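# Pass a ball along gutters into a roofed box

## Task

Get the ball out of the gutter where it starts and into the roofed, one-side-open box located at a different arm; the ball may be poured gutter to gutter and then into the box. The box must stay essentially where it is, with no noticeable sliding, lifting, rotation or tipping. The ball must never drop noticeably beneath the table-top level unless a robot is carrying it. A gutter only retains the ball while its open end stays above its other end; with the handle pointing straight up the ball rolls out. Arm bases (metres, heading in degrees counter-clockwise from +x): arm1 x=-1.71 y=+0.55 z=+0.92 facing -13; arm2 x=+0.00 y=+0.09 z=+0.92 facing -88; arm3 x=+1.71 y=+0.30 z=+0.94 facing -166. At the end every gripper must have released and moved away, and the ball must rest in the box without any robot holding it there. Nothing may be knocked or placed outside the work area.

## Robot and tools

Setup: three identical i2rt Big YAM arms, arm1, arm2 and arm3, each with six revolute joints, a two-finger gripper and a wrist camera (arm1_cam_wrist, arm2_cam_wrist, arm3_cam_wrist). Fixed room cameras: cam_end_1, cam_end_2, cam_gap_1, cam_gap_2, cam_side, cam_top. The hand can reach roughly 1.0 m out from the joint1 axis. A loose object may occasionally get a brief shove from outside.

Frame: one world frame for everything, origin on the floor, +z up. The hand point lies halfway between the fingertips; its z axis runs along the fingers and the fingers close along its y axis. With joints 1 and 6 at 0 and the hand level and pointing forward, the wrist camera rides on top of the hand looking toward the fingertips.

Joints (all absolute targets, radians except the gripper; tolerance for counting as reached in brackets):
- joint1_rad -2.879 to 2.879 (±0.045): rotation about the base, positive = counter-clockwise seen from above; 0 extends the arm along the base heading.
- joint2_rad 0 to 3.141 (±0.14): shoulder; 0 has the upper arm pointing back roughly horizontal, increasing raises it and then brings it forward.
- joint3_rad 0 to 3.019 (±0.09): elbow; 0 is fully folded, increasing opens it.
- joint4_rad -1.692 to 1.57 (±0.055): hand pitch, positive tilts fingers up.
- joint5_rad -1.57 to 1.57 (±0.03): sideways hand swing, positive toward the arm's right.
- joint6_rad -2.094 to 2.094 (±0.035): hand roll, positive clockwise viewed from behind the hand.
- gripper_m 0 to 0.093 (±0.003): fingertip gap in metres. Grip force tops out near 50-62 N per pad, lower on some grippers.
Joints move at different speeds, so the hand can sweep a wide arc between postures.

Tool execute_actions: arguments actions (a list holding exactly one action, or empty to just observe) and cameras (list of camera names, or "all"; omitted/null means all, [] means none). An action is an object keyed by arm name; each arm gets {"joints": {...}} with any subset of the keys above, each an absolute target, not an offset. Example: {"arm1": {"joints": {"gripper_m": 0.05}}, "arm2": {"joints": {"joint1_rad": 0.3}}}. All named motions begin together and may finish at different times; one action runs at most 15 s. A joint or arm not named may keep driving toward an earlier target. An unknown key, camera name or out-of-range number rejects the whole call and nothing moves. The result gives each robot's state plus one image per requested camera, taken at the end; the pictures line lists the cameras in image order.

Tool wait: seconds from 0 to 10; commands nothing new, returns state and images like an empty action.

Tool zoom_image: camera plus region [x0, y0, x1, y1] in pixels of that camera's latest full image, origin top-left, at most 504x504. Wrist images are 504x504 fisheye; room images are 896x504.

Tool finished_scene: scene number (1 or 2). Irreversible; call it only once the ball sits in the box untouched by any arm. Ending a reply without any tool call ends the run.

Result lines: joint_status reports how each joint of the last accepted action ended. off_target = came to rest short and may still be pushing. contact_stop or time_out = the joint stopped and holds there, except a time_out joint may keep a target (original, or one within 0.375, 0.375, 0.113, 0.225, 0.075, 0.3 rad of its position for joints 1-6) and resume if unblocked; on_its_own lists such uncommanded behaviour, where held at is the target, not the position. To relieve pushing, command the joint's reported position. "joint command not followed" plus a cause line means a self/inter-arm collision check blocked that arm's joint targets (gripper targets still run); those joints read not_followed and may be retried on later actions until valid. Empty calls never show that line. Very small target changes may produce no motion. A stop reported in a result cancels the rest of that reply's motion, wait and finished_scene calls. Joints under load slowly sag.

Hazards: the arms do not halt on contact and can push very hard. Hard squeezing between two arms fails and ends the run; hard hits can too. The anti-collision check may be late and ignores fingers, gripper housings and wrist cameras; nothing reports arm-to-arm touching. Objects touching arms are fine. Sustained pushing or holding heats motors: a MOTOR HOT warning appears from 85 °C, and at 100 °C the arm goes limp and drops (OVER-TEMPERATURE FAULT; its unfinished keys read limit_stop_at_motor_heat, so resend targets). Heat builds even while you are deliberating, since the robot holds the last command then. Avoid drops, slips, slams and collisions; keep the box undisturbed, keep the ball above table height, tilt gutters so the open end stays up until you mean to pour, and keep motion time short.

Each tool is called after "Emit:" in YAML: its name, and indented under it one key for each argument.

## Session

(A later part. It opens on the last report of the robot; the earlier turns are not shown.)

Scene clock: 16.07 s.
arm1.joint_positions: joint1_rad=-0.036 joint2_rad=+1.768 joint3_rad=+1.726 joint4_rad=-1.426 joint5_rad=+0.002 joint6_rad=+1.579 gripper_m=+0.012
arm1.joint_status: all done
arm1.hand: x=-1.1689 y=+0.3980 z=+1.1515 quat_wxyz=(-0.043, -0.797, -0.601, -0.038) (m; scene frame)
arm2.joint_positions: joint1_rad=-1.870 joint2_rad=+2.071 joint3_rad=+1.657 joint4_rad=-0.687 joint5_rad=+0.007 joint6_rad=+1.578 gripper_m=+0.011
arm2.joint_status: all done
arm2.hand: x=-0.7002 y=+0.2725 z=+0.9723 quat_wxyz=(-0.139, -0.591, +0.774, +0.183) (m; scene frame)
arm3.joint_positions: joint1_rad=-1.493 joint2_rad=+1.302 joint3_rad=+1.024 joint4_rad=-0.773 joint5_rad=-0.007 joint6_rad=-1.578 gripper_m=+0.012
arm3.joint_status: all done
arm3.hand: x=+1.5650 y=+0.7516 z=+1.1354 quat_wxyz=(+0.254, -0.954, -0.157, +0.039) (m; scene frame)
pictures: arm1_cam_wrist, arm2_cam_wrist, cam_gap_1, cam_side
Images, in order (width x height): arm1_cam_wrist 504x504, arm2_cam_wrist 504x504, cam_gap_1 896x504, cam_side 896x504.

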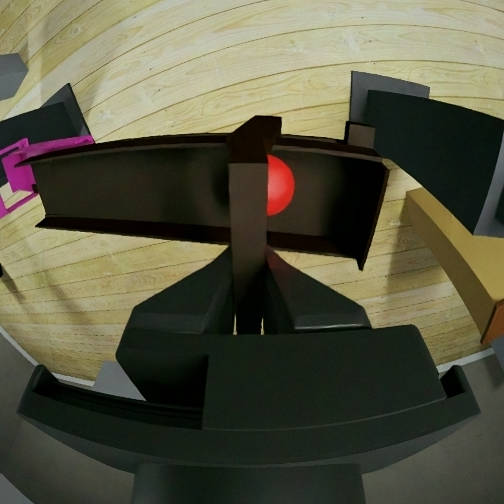

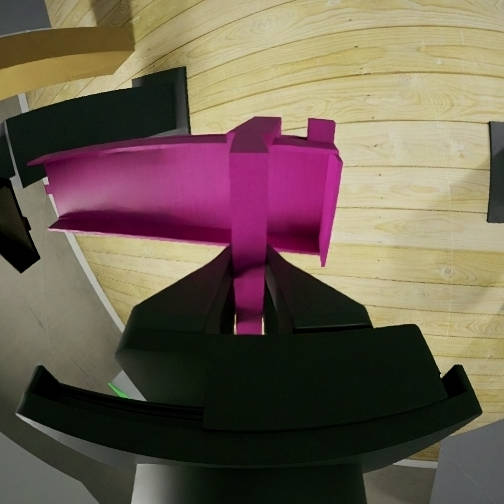

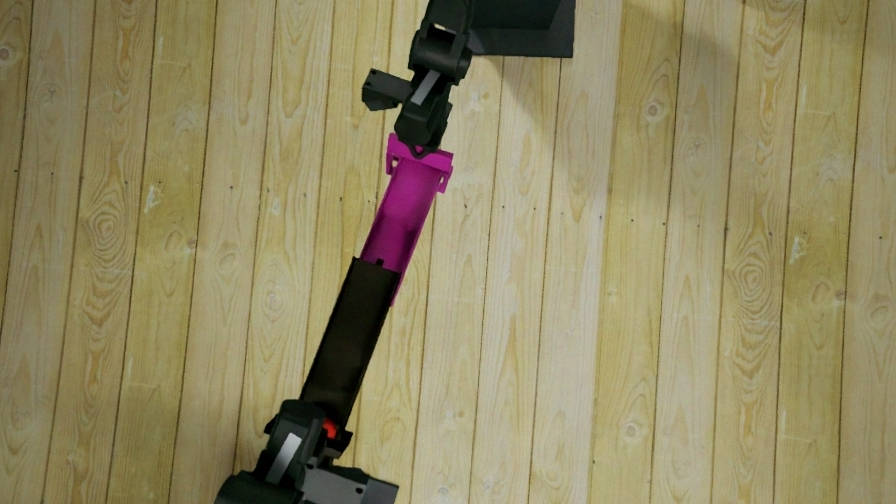

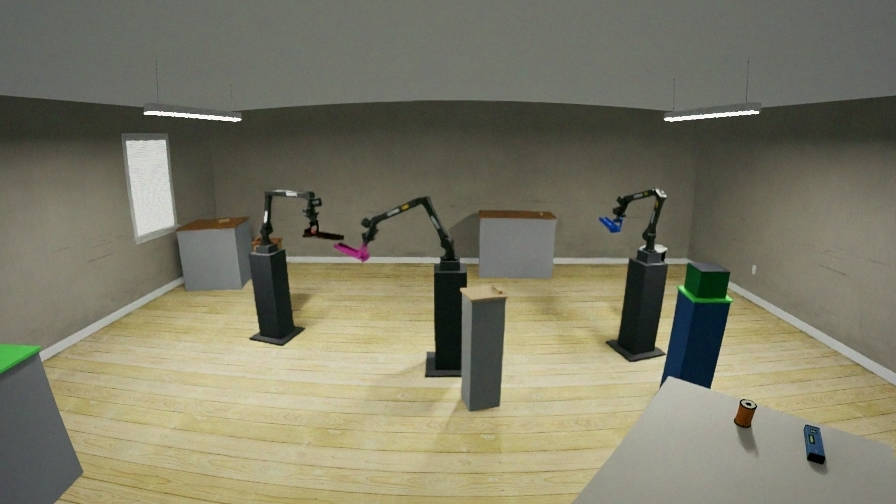

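Emit:
execute_actions:
  actions: []
  cameras: ["arm1_cam_wrist","arm2_cam_wrist","cam_side"]

Scene clock: 17.03 s.
arm1.joint_positions: joint1_rad=-0.036 joint2_rad=+1.765 joint3_rad=+1.726 joint4_rad=-1.428 joint5_rad=+0.002 joint6_rad=+1.579 gripper_m=+0.012
arm1.joint_status: all done
arm1.hand: x=-1.1697 y=+0.3982 z=+1.1531 quat_wxyz=(-0.043, -0.797, -0.601, -0.038) (m; scene frame)
arm2.joint_positions: joint1_rad=-1.870 joint2_rad=+2.071 joint3_rad=+1.657 joint4_rad=-0.687 joint5_rad=+0.006 joint6_rad=+1.579 gripper_m=+0.011
arm2.joint_status: all done
arm2.hand: x=-0.7003 y=+0.2724 z=+0.9724 quat_wxyz=(-0.139, -0.591, +0.774, +0.183) (m; scene frame)
arm3.joint_positions: joint1_rad=-1.493 joint2_rad=+1.302 joint3_rad=+1.024 joint4_rad=-0.773 joint5_rad=-0.007 joint6_rad=-1.578 gripper_m=+0.012
arm3.joint_status: all done
arm3.hand: x=+1.5650 y=+0.7516 z=+1.1354 quat_wxyz=(+0.254, -0.954, -0.157, +0.039) (m; scene frame)
pictures: arm1_cam_wrist, arm2_cam_wrist, cam_side
Images, in order (width x height): arm1_cam_wrist 504x504, arm2_cam_wrist 504x504, cam_side 896x504.

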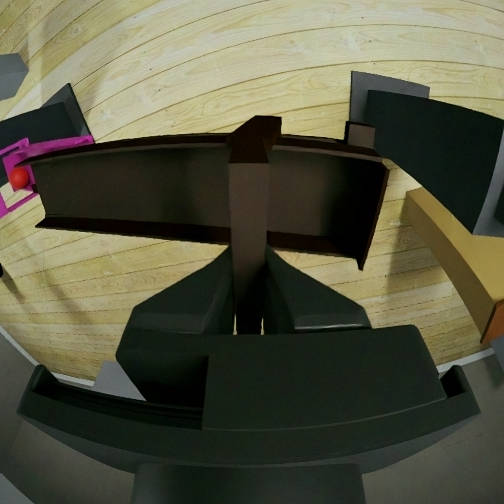

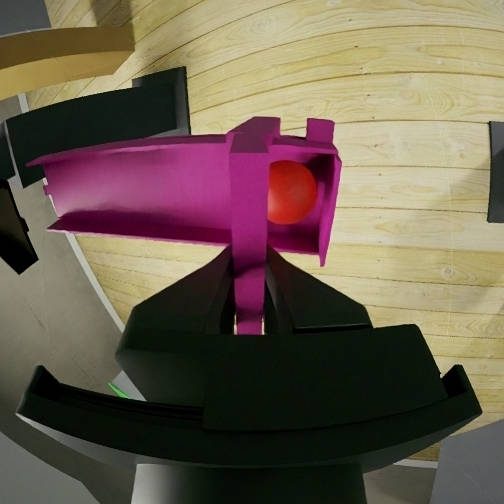

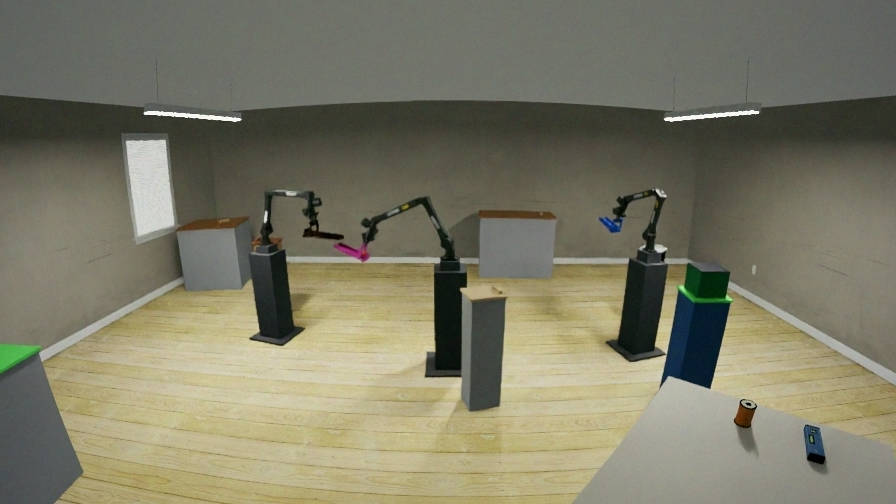

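Emit:
zoom_image:
  camera: "cam_side"
  region: [290, 190, 400, 280]

Emit:
wait:
  seconds: 0.6

Region (290, 190, 400, 280) of cam_side's 896x504 image, scaled by 4.582, with more detail than that image has; it fills the top 412 rows of this view, and the rest is white.

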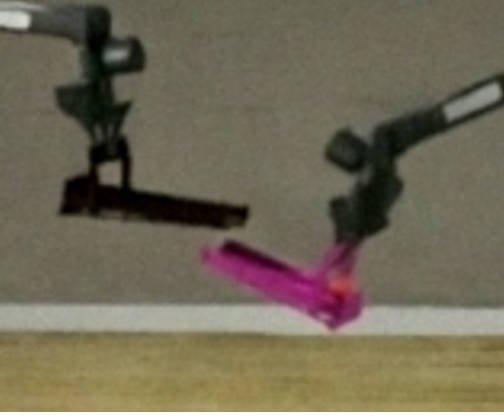

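Scene clock: 17.70 s.
arm1.joint_positions: joint1_rad=-0.036 joint2_rad=+1.764 joint3_rad=+1.726 joint4_rad=-1.428 joint5_rad=+0.002 joint6_rad=+1.579 gripper_m=+0.012
arm1.joint_status: all done
arm1.hand: x=-1.1697 y=+0.3982 z=+1.1533 quat_wxyz=(-0.044, -0.797, -0.601, -0.038) (m; scene frame)
arm2.joint_positions: joint1_rad=-1.870 joint2_rad=+2.071 joint3_rad=+1.657 joint4_rad=-0.685 joint5_rad=+0.006 joint6_rad=+1.579 gripper_m=+0.011
arm2.joint_status: all done
arm2.hand: x=-0.7006 y=+0.2725 z=+0.9725 quat_wxyz=(-0.139, -0.590, +0.774, +0.183) (m; scene frame)
arm3.joint_positions: joint1_rad=-1.493 joint2_rad=+1.302 joint3_rad=+1.024 joint4_rad=-0.773 joint5_rad=-0.007 joint6_rad=-1.578 gripper_m=+0.012
arm3.joint_status: all done
arm3.hand: x=+1.5650 y=+0.7516 z=+1.1354 quat_wxyz=(+0.254, -0.954, -0.157, +0.039) (m; scene frame)
wait: 0.60 s; at rest by 0.27 s
pictures: arm1_cam_wrist, arm2_cam_wrist, arm3_cam_wrist, cam_end_1, cam_end_2, cam_gap_1, cam_gap_2, cam_side, cam_top
Images, in order (width x height): arm1_cam_wrist 504x504, arm2_cam_wrist 504x504, arm3_cam_wrist 504x504, cam_end_1 896x504, cam_end_2 896x504, cam_gap_1 896x504, cam_gap_2 896x504, cam_side 896x504, cam_top 896x504.

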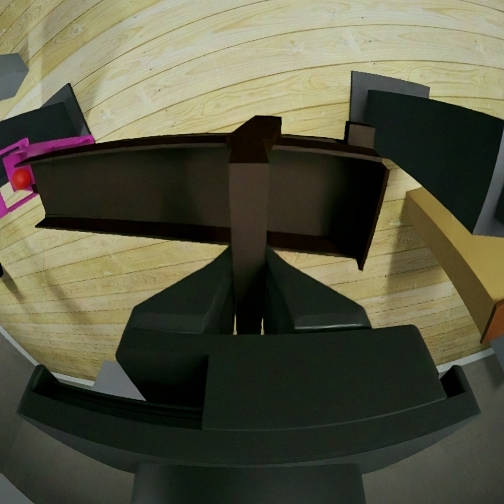

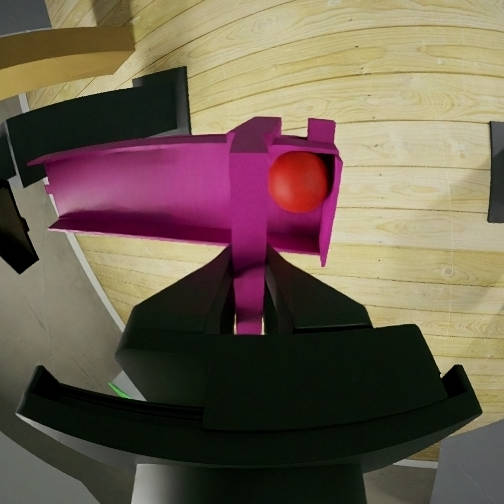

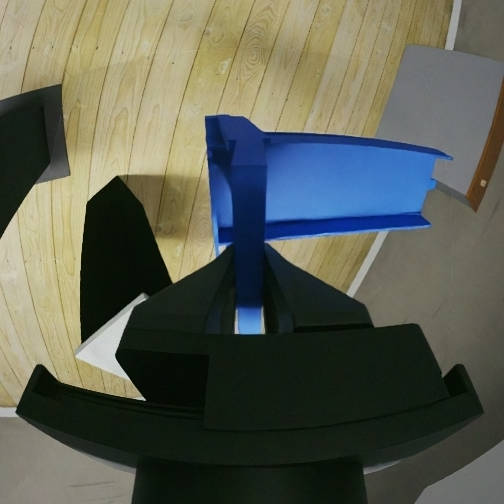

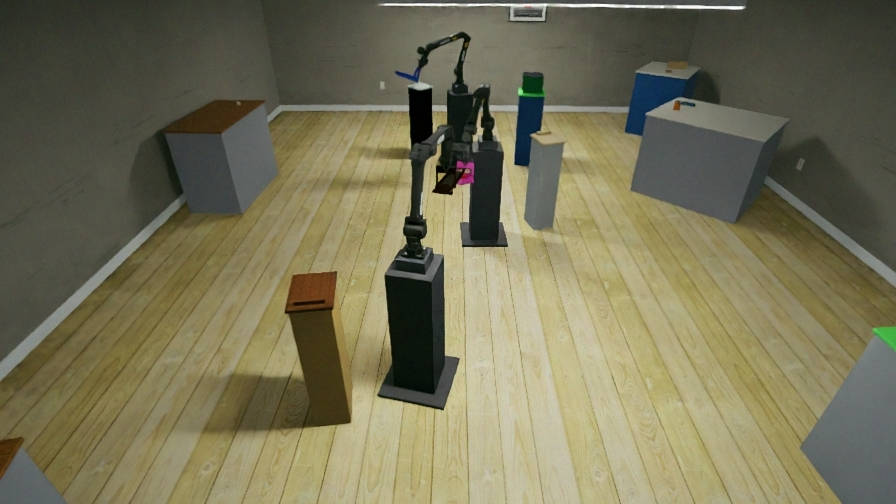

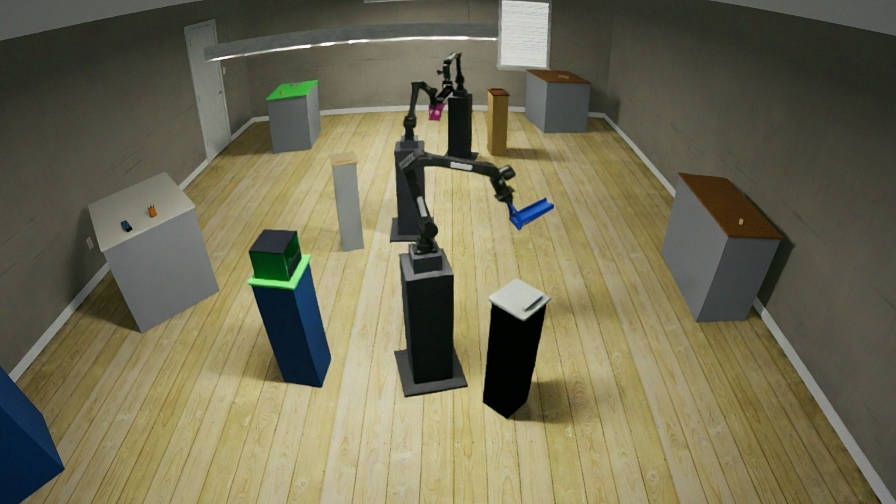

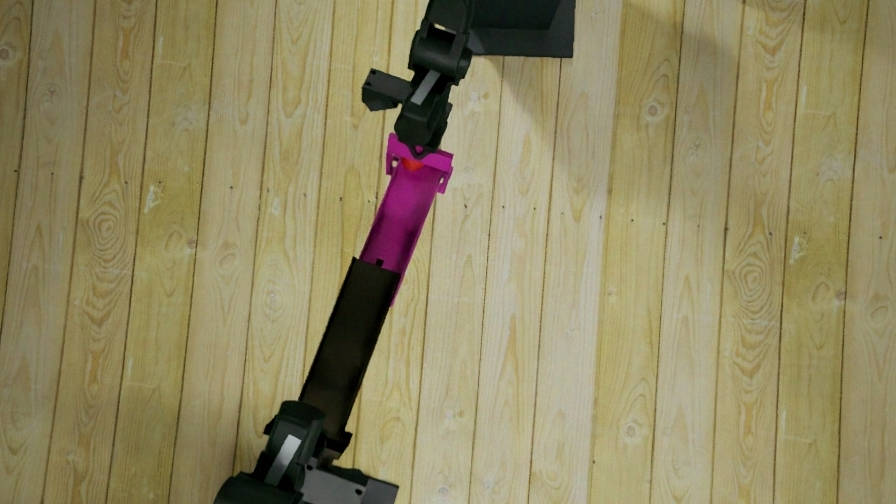

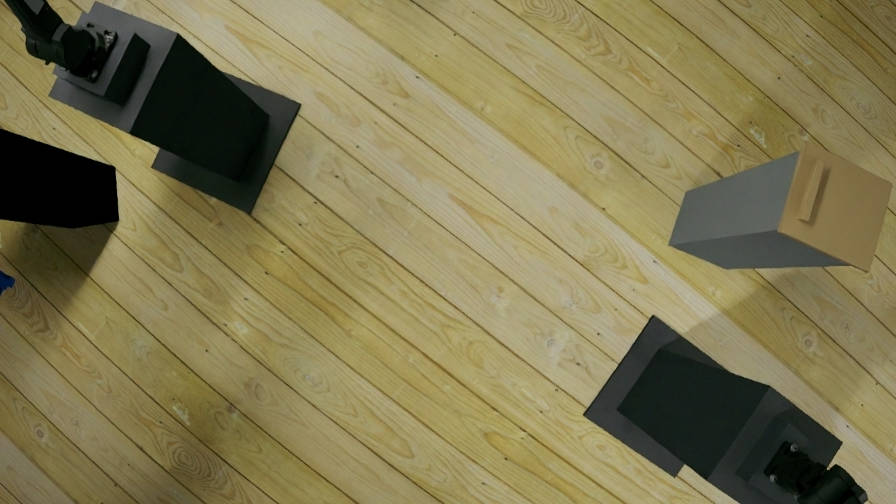

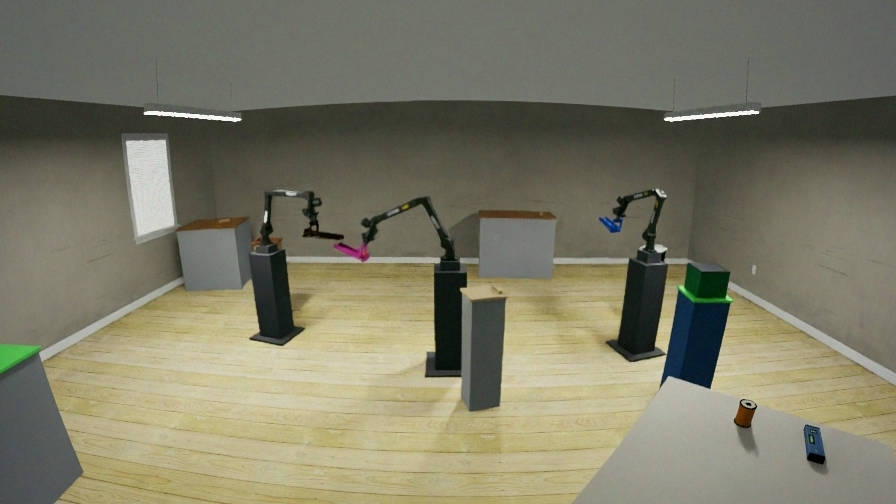

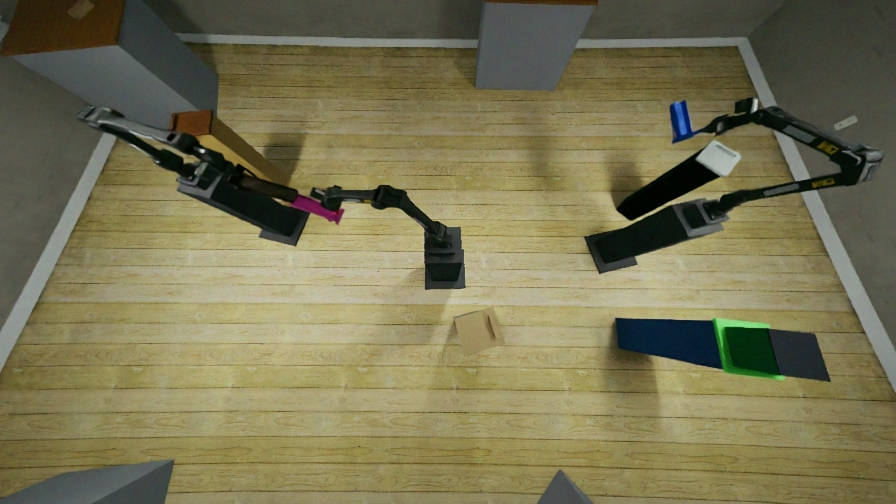

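Emit:
execute_actions:
  actions:
    - {"arm1":{"joints":{"joint1_rad":2.075,"joint2_rad":1.5,"joint4_rad":-1.25,"joint5_rad":-0.222,"joint6_rad":0.142}},"arm2":{"joints":{"joint1_rad":1.644,"joint2_rad":1.765,"joint4_rad":-0.9}},"arm3":{"joints":{"joint1_rad":-0.122,"joint2_rad":2.055,"joint3_rad":1.765,"joint4_rad":-0.745}}}
  cameras: ["arm2_cam_wrist","arm3_cam_wrist","cam_gap_2","cam_side"]

Scene clock: 20.80 s.
arm1.joint_positions: joint1_rad=+2.081 joint2_rad=+1.518 joint3_rad=+1.742 joint4_rad=-1.263 joint5_rad=-0.220 joint6_rad=+0.153 gripper_m=+0.011
arm1.joint_status: all done
arm1.hand: x=-1.9099 y=+1.0822 z=+1.3068 quat_wxyz=(-0.058, +0.739, -0.612, -0.274) (m; scene frame)
arm2.joint_positions: joint1_rad=+1.651 joint2_rad=+1.791 joint3_rad=+1.684 joint4_rad=-0.902 joint5_rad=+0.001 joint6_rad=+1.580 gripper_m=+0.011
arm2.joint_status: all done
arm2.hand: x=+0.6750 y=+0.1696 z=+1.1608 quat_wxyz=(-0.187, -0.639, -0.716, -0.209) (m; scene frame)
arm3.joint_positions: joint1_rad=-0.127 joint2_rad=+2.081 joint3_rad=+1.696 joint4_rad=-0.744 joint5_rad=-0.006 joint6_rad=-1.579 gripper_m=+0.012
arm3.joint_status: all done
arm3.hand: x=+0.9938 y=+0.2187 z=+0.9968 quat_wxyz=(+0.143, -0.648, -0.731, +0.161) (m; scene frame)
pictures: arm2_cam_wrist, arm3_cam_wrist, cam_gap_2, cam_side
Images, in order (width x height): arm2_cam_wrist 504x504, arm3_cam_wrist 504x504, cam_gap_2 896x504, cam_side 896x504.

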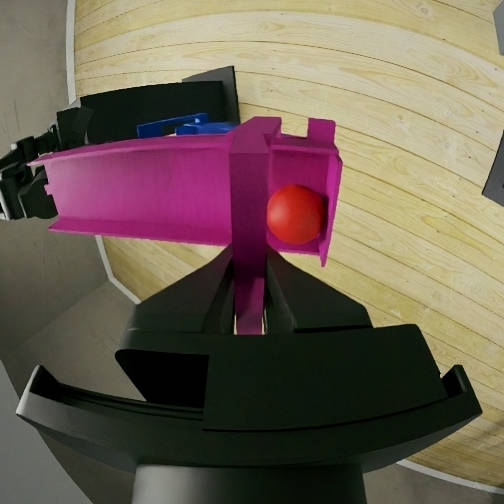

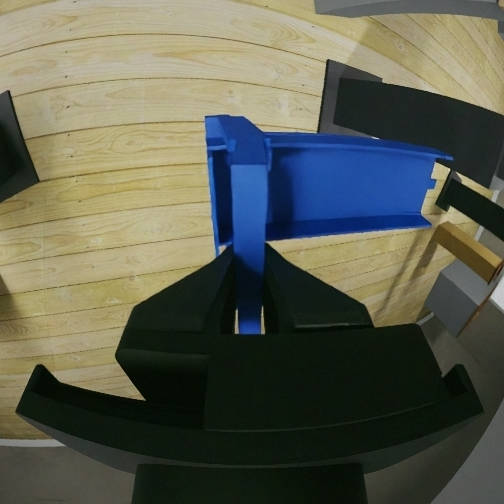

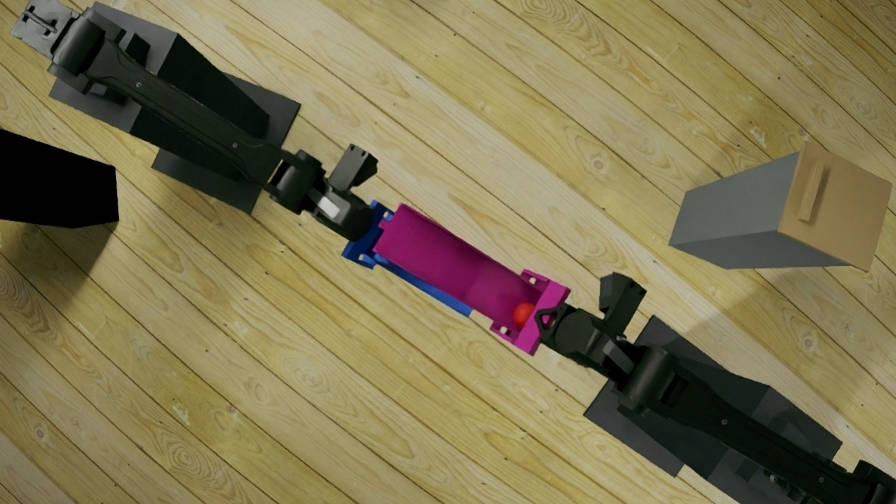

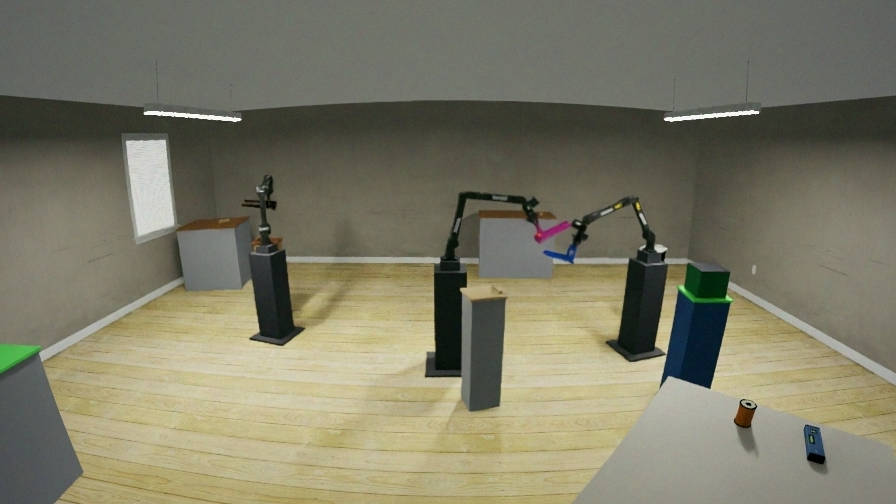

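Emit:
zoom_image:
  camera: "arm2_cam_wrist"
  region: [110, 90, 310, 170]

Emit:
zoom_image:
  camera: "cam_side"
  region: [505, 185, 615, 275]

Emit:
zoom_image:
  camera: "cam_gap_2"
  region: [320, 170, 580, 370]

Region (110, 90, 310, 170) of arm2_cam_wrist's 504x504 image, scaled by 2.520, with more detail than that image has; it fills the top 202 rows of this view, and the rest is white.

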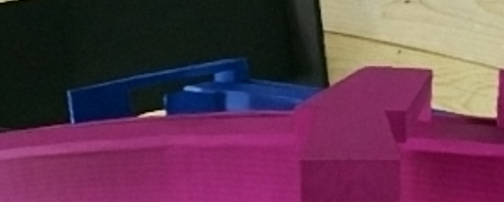

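Region (505, 185, 615, 275) of cam_side's 896x504 image, scaled by 4.582, with more detail than that image has; it fills the top 412 rows of this view, and the rest is white.

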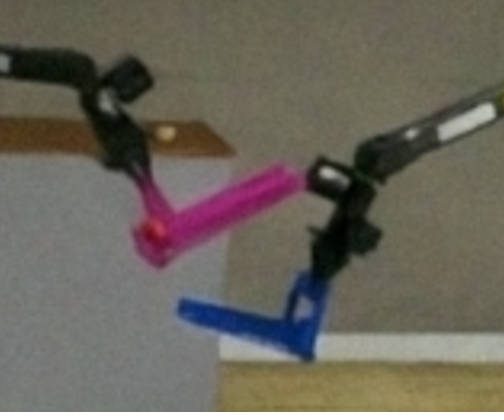

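Region (320, 170, 580, 370) of cam_gap_2's 896x504 image, scaled by 1.938, with more detail than that image has; it fills the top 388 rows of this view, and the rest is white.

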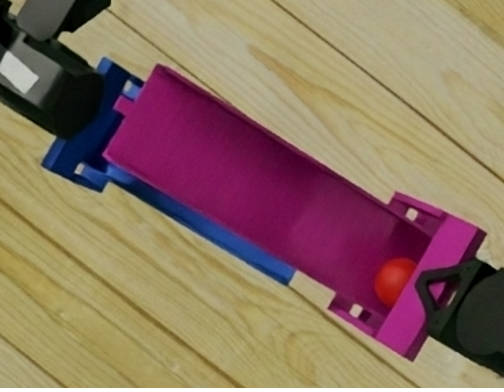

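Emit:
execute_actions:
  actions:
    - {"arm1":{"joints":{"joint2_rad":1.76,"joint3_rad":1.43,"joint4_rad":-1.18}},"arm2":{"joints":{"joint4_rad":-1.42}},"arm3":{"joints":{"joint1_rad":-0.103}}}
  cameras: ["arm2_cam_wrist","arm3_cam_wrist","cam_gap_2","cam_side"]

Scene clock: 22.80 s.
arm1.joint_positions: joint1_rad=+2.081 joint2_rad=+1.754 joint3_rad=+1.395 joint4_rad=-1.186 joint5_rad=-0.216 joint6_rad=+0.152 gripper_m=+0.011
arm1.joint_status: all done
arm1.hand: x=-1.8938 y=+1.0423 z=+1.0321 quat_wxyz=(+0.078, +0.747, -0.657, -0.066) (m; scene frame)
arm2.joint_positions: joint1_rad=+1.651 joint2_rad=+1.791 joint3_rad=+1.684 joint4_rad=-1.414 joint5_rad=+0.001 joint6_rad=+1.580 gripper_m=+0.011
arm2.joint_status: all done
arm2.hand: x=+0.5573 y=+0.1550 z=+1.1226 quat_wxyz=(-0.020, -0.666, -0.746, -0.019) (m; scene frame)
arm3.joint_positions: joint1_rad=-0.105 joint2_rad=+2.081 joint3_rad=+1.696 joint4_rad=-0.744 joint5_rad=-0.006 joint6_rad=-1.579 gripper_m=+0.012
arm3.joint_status: all done
arm3.hand: x=+0.9958 y=+0.2025 z=+0.9968 quat_wxyz=(+0.141, -0.639, -0.738, +0.163) (m; scene frame)
pictures: arm2_cam_wrist, arm3_cam_wrist, cam_gap_2, cam_side
Images, in order (width x height): arm2_cam_wrist 504x504, arm3_cam_wrist 504x504, cam_gap_2 896x504, cam_side 896x504.

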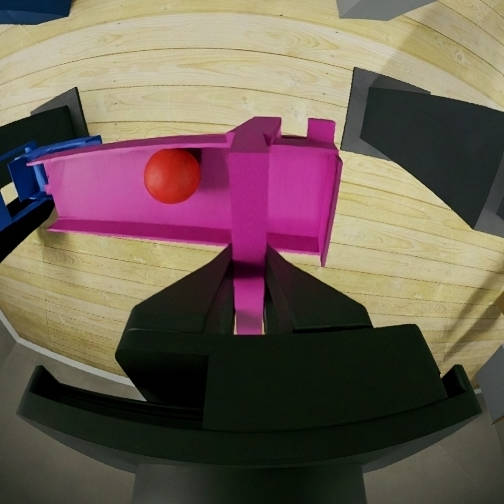

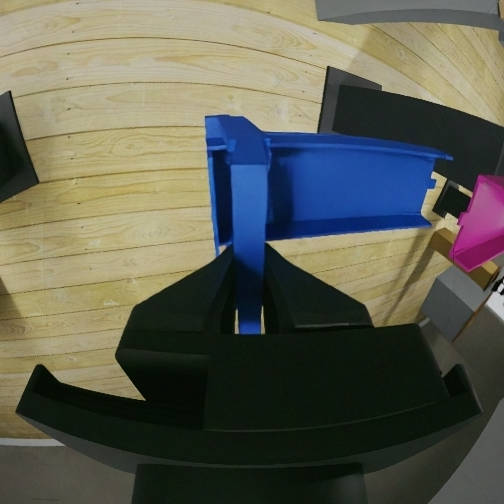

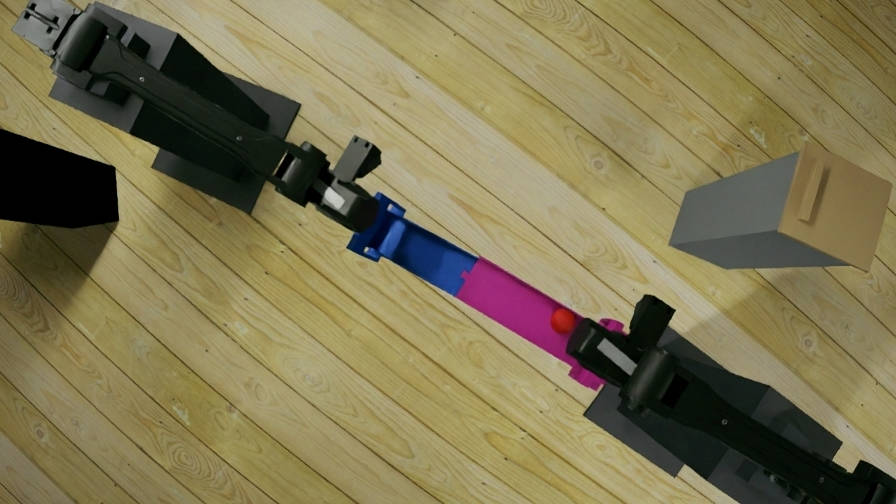

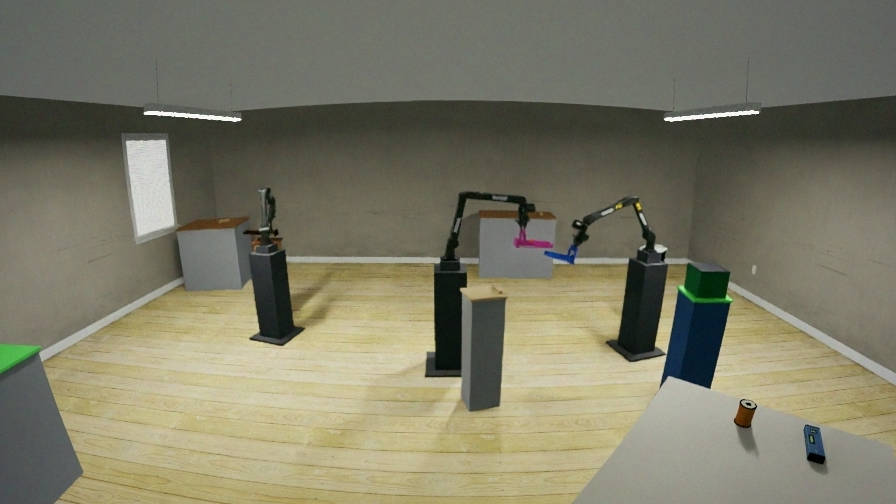

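Emit:
execute_actions:
  actions: []
  cameras: ["arm2_cam_wrist","arm3_cam_wrist","cam_gap_2","cam_side"]

Emit:
zoom_image:
  camera: "cam_side"
  region: [505, 185, 615, 275]

Scene clock: 23.67 s.
arm1.joint_positions: joint1_rad=+2.081 joint2_rad=+1.754 joint3_rad=+1.395 joint4_rad=-1.186 joint5_rad=-0.216 joint6_rad=+0.152 gripper_m=+0.011
arm1.joint_status: all done
arm1.hand: x=-1.8938 y=+1.0423 z=+1.0321 quat_wxyz=(+0.078, +0.747, -0.657, -0.066) (m; scene frame)
arm2.joint_positions: joint1_rad=+1.651 joint2_rad=+1.791 joint3_rad=+1.684 joint4_rad=-1.416 joint5_rad=+0.001 joint6_rad=+1.580 gripper_m=+0.011
arm2.joint_status: all done
arm2.hand: x=+0.5568 y=+0.1550 z=+1.1226 quat_wxyz=(-0.020, -0.666, -0.746, -0.019) (m; scene frame)
arm3.joint_positions: joint1_rad=-0.104 joint2_rad=+2.081 joint3_rad=+1.696 joint4_rad=-0.750 joint5_rad=-0.004 joint6_rad=-1.580 gripper_m=+0.012
arm3.joint_status: all done
arm3.hand: x=+0.9970 y=+0.2027 z=+0.9962 quat_wxyz=(+0.140, -0.639, -0.739, +0.160) (m; scene frame)
pictures: arm2_cam_wrist, arm3_cam_wrist, cam_gap_2, cam_side
Images, in order (width x height): arm2_cam_wrist 504x504, arm3_cam_wrist 504x504, cam_gap_2 896x504, cam_side 896x504.

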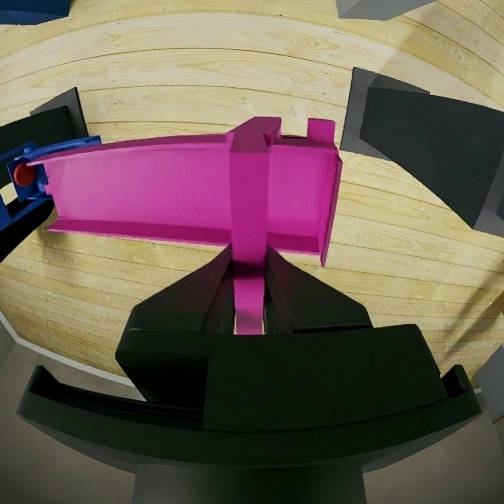

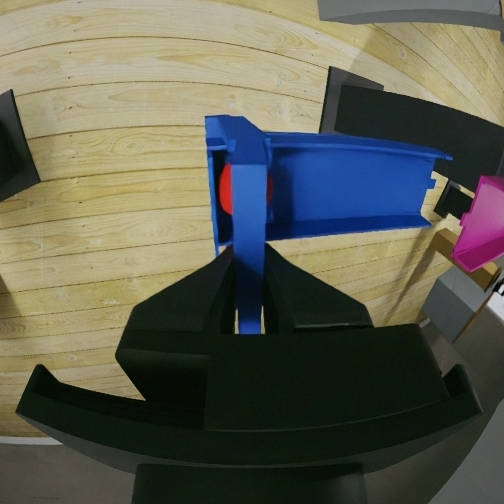

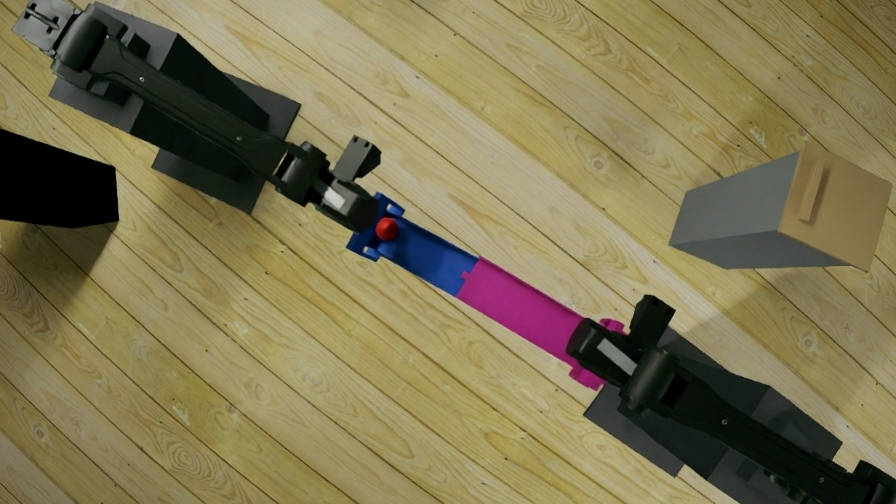

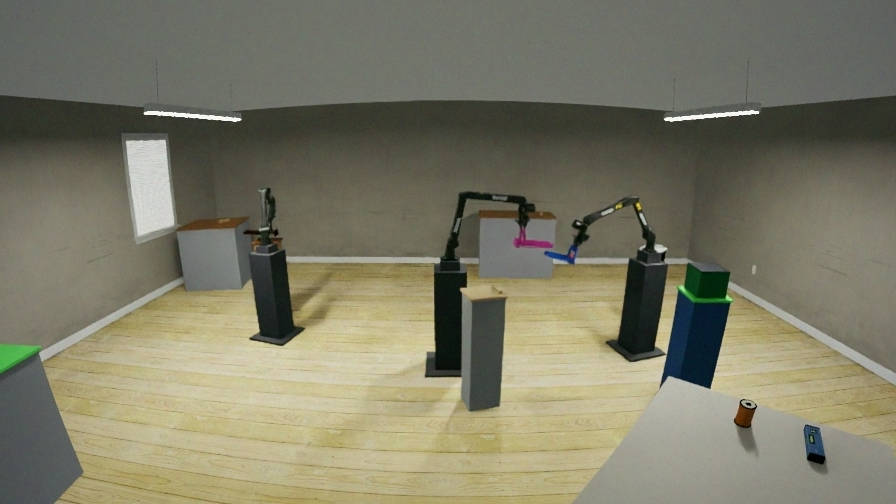

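Region (505, 185, 615, 275) of cam_side's 896x504 image, scaled by 4.582, with more detail than that image has; it fills the top 412 rows of this view, and the rest is white.

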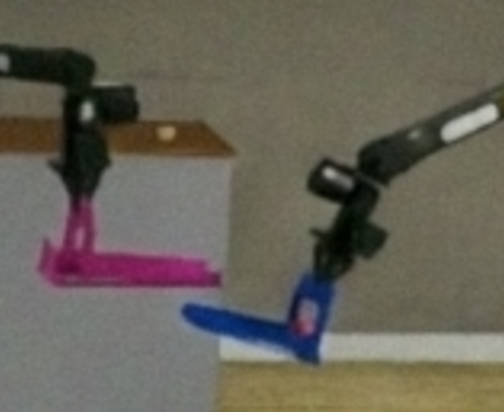

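Emit:
execute_actions:
  actions: []

Scene clock: 24.13 s.
arm1.joint_positions: joint1_rad=+2.081 joint2_rad=+1.754 joint3_rad=+1.395 joint4_rad=-1.186 joint5_rad=-0.216 joint6_rad=+0.152 gripper_m=+0.011
arm1.joint_status: all done
arm1.hand: x=-1.8938 y=+1.0423 z=+1.0321 quat_wxyz=(+0.078, +0.747, -0.657, -0.066) (m; scene frame)
arm2.joint_positions: joint1_rad=+1.651 joint2_rad=+1.791 joint3_rad=+1.684 joint4_rad=-1.416 joint5_rad=+0.001 joint6_rad=+1.580 gripper_m=+0.011
arm2.joint_status: all done
arm2.hand: x=+0.5568 y=+0.1550 z=+1.1226 quat_wxyz=(-0.020, -0.666, -0.746, -0.019) (m; scene frame)
arm3.joint_positions: joint1_rad=-0.104 joint2_rad=+2.081 joint3_rad=+1.696 joint4_rad=-0.750 joint5_rad=-0.004 joint6_rad=-1.580 gripper_m=+0.012
arm3.joint_status: all done
arm3.hand: x=+0.9970 y=+0.2027 z=+0.9962 quat_wxyz=(+0.140, -0.639, -0.739, +0.160) (m; scene frame)
pictures: arm1_cam_wrist, arm2_cam_wrist, arm3_cam_wrist, cam_end_1, cam_end_2, cam_gap_1, cam_gap_2, cam_side, cam_top
Images, in order (width x height): arm1_cam_wrist 504x504, arm2_cam_wrist 504x504, arm3_cam_wrist 504x504, cam_end_1 896x504, cam_end_2 896x504, cam_gap_1 896x504, cam_gap_2 896x504, cam_side 896x504, cam_top 896x504.

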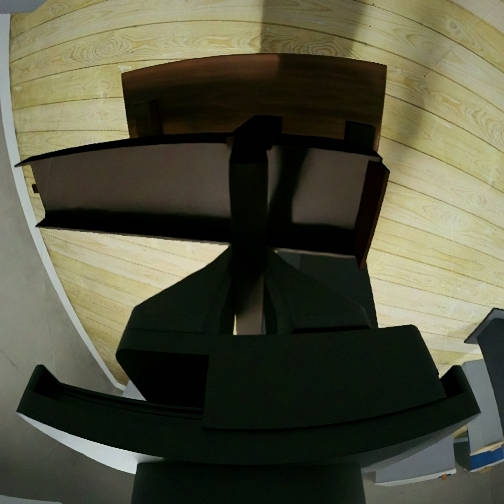

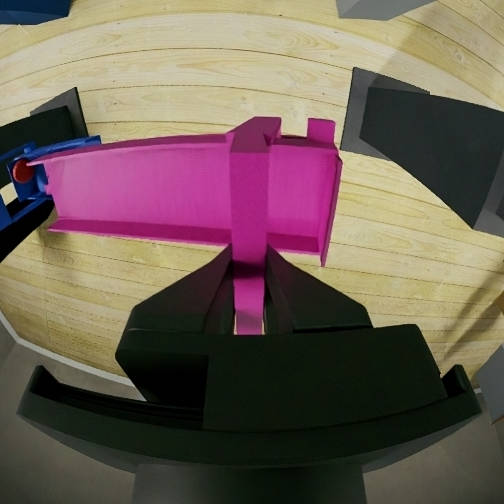

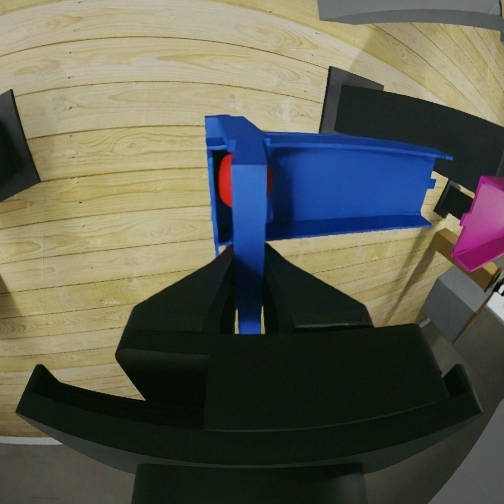

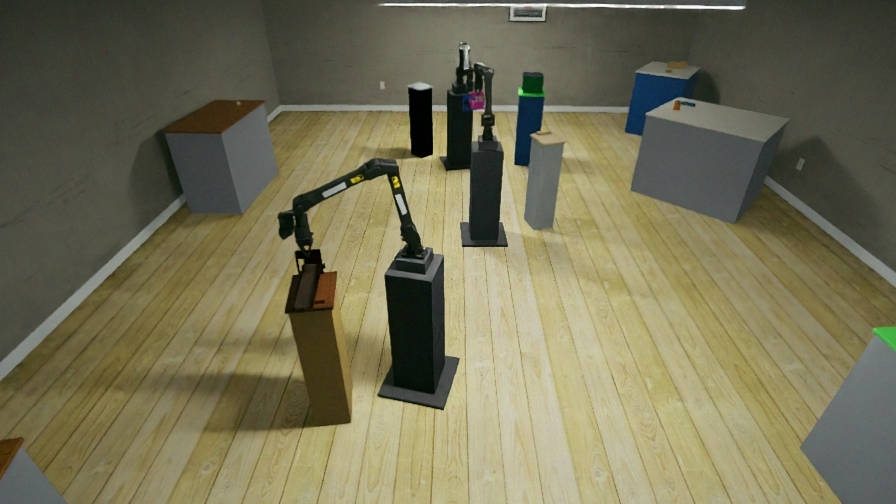

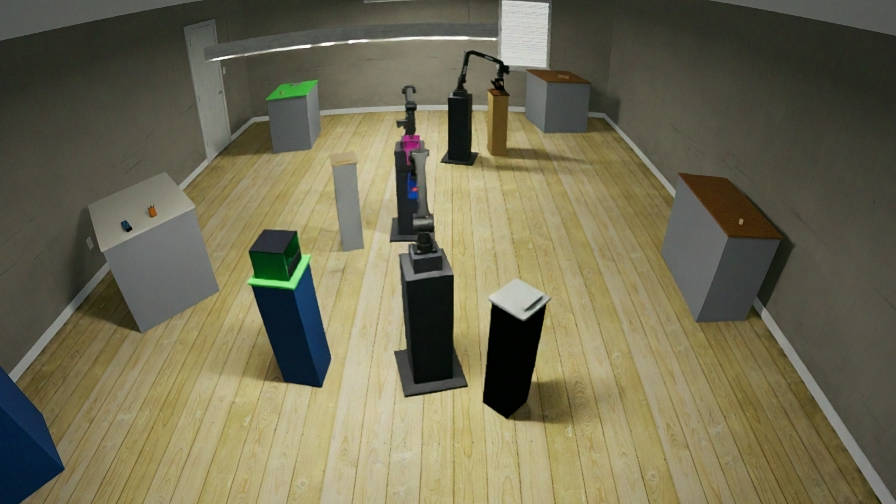

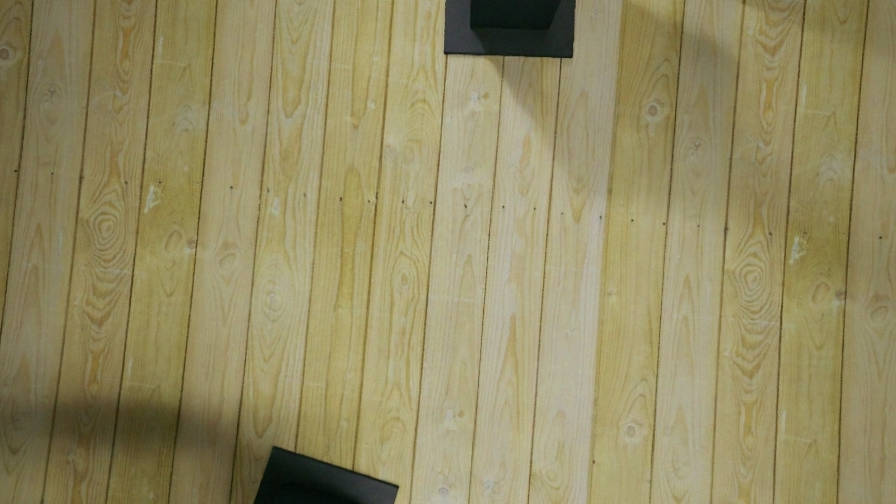

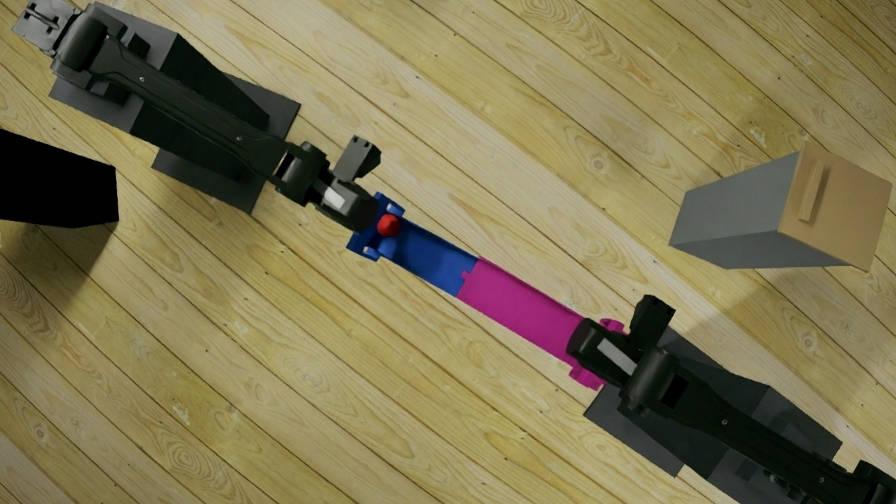

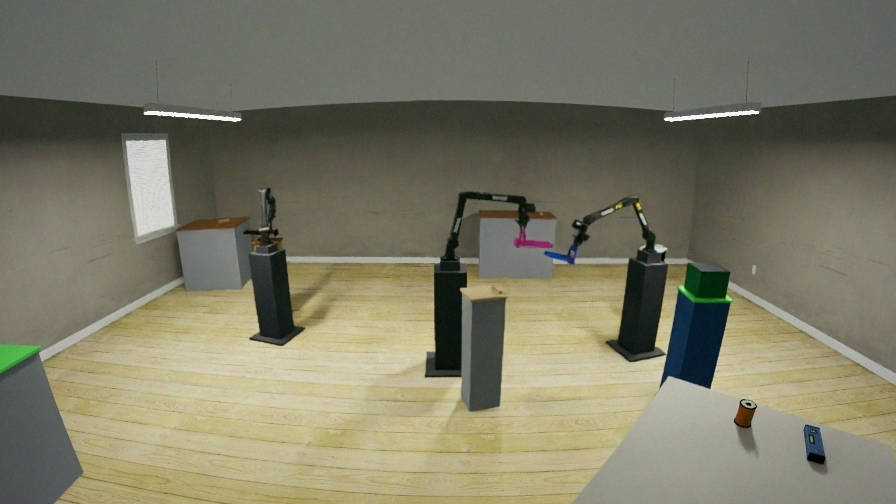

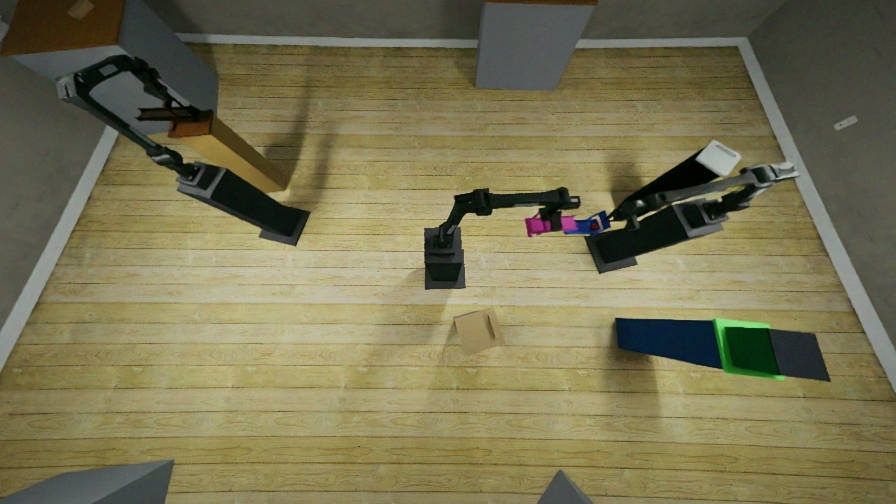

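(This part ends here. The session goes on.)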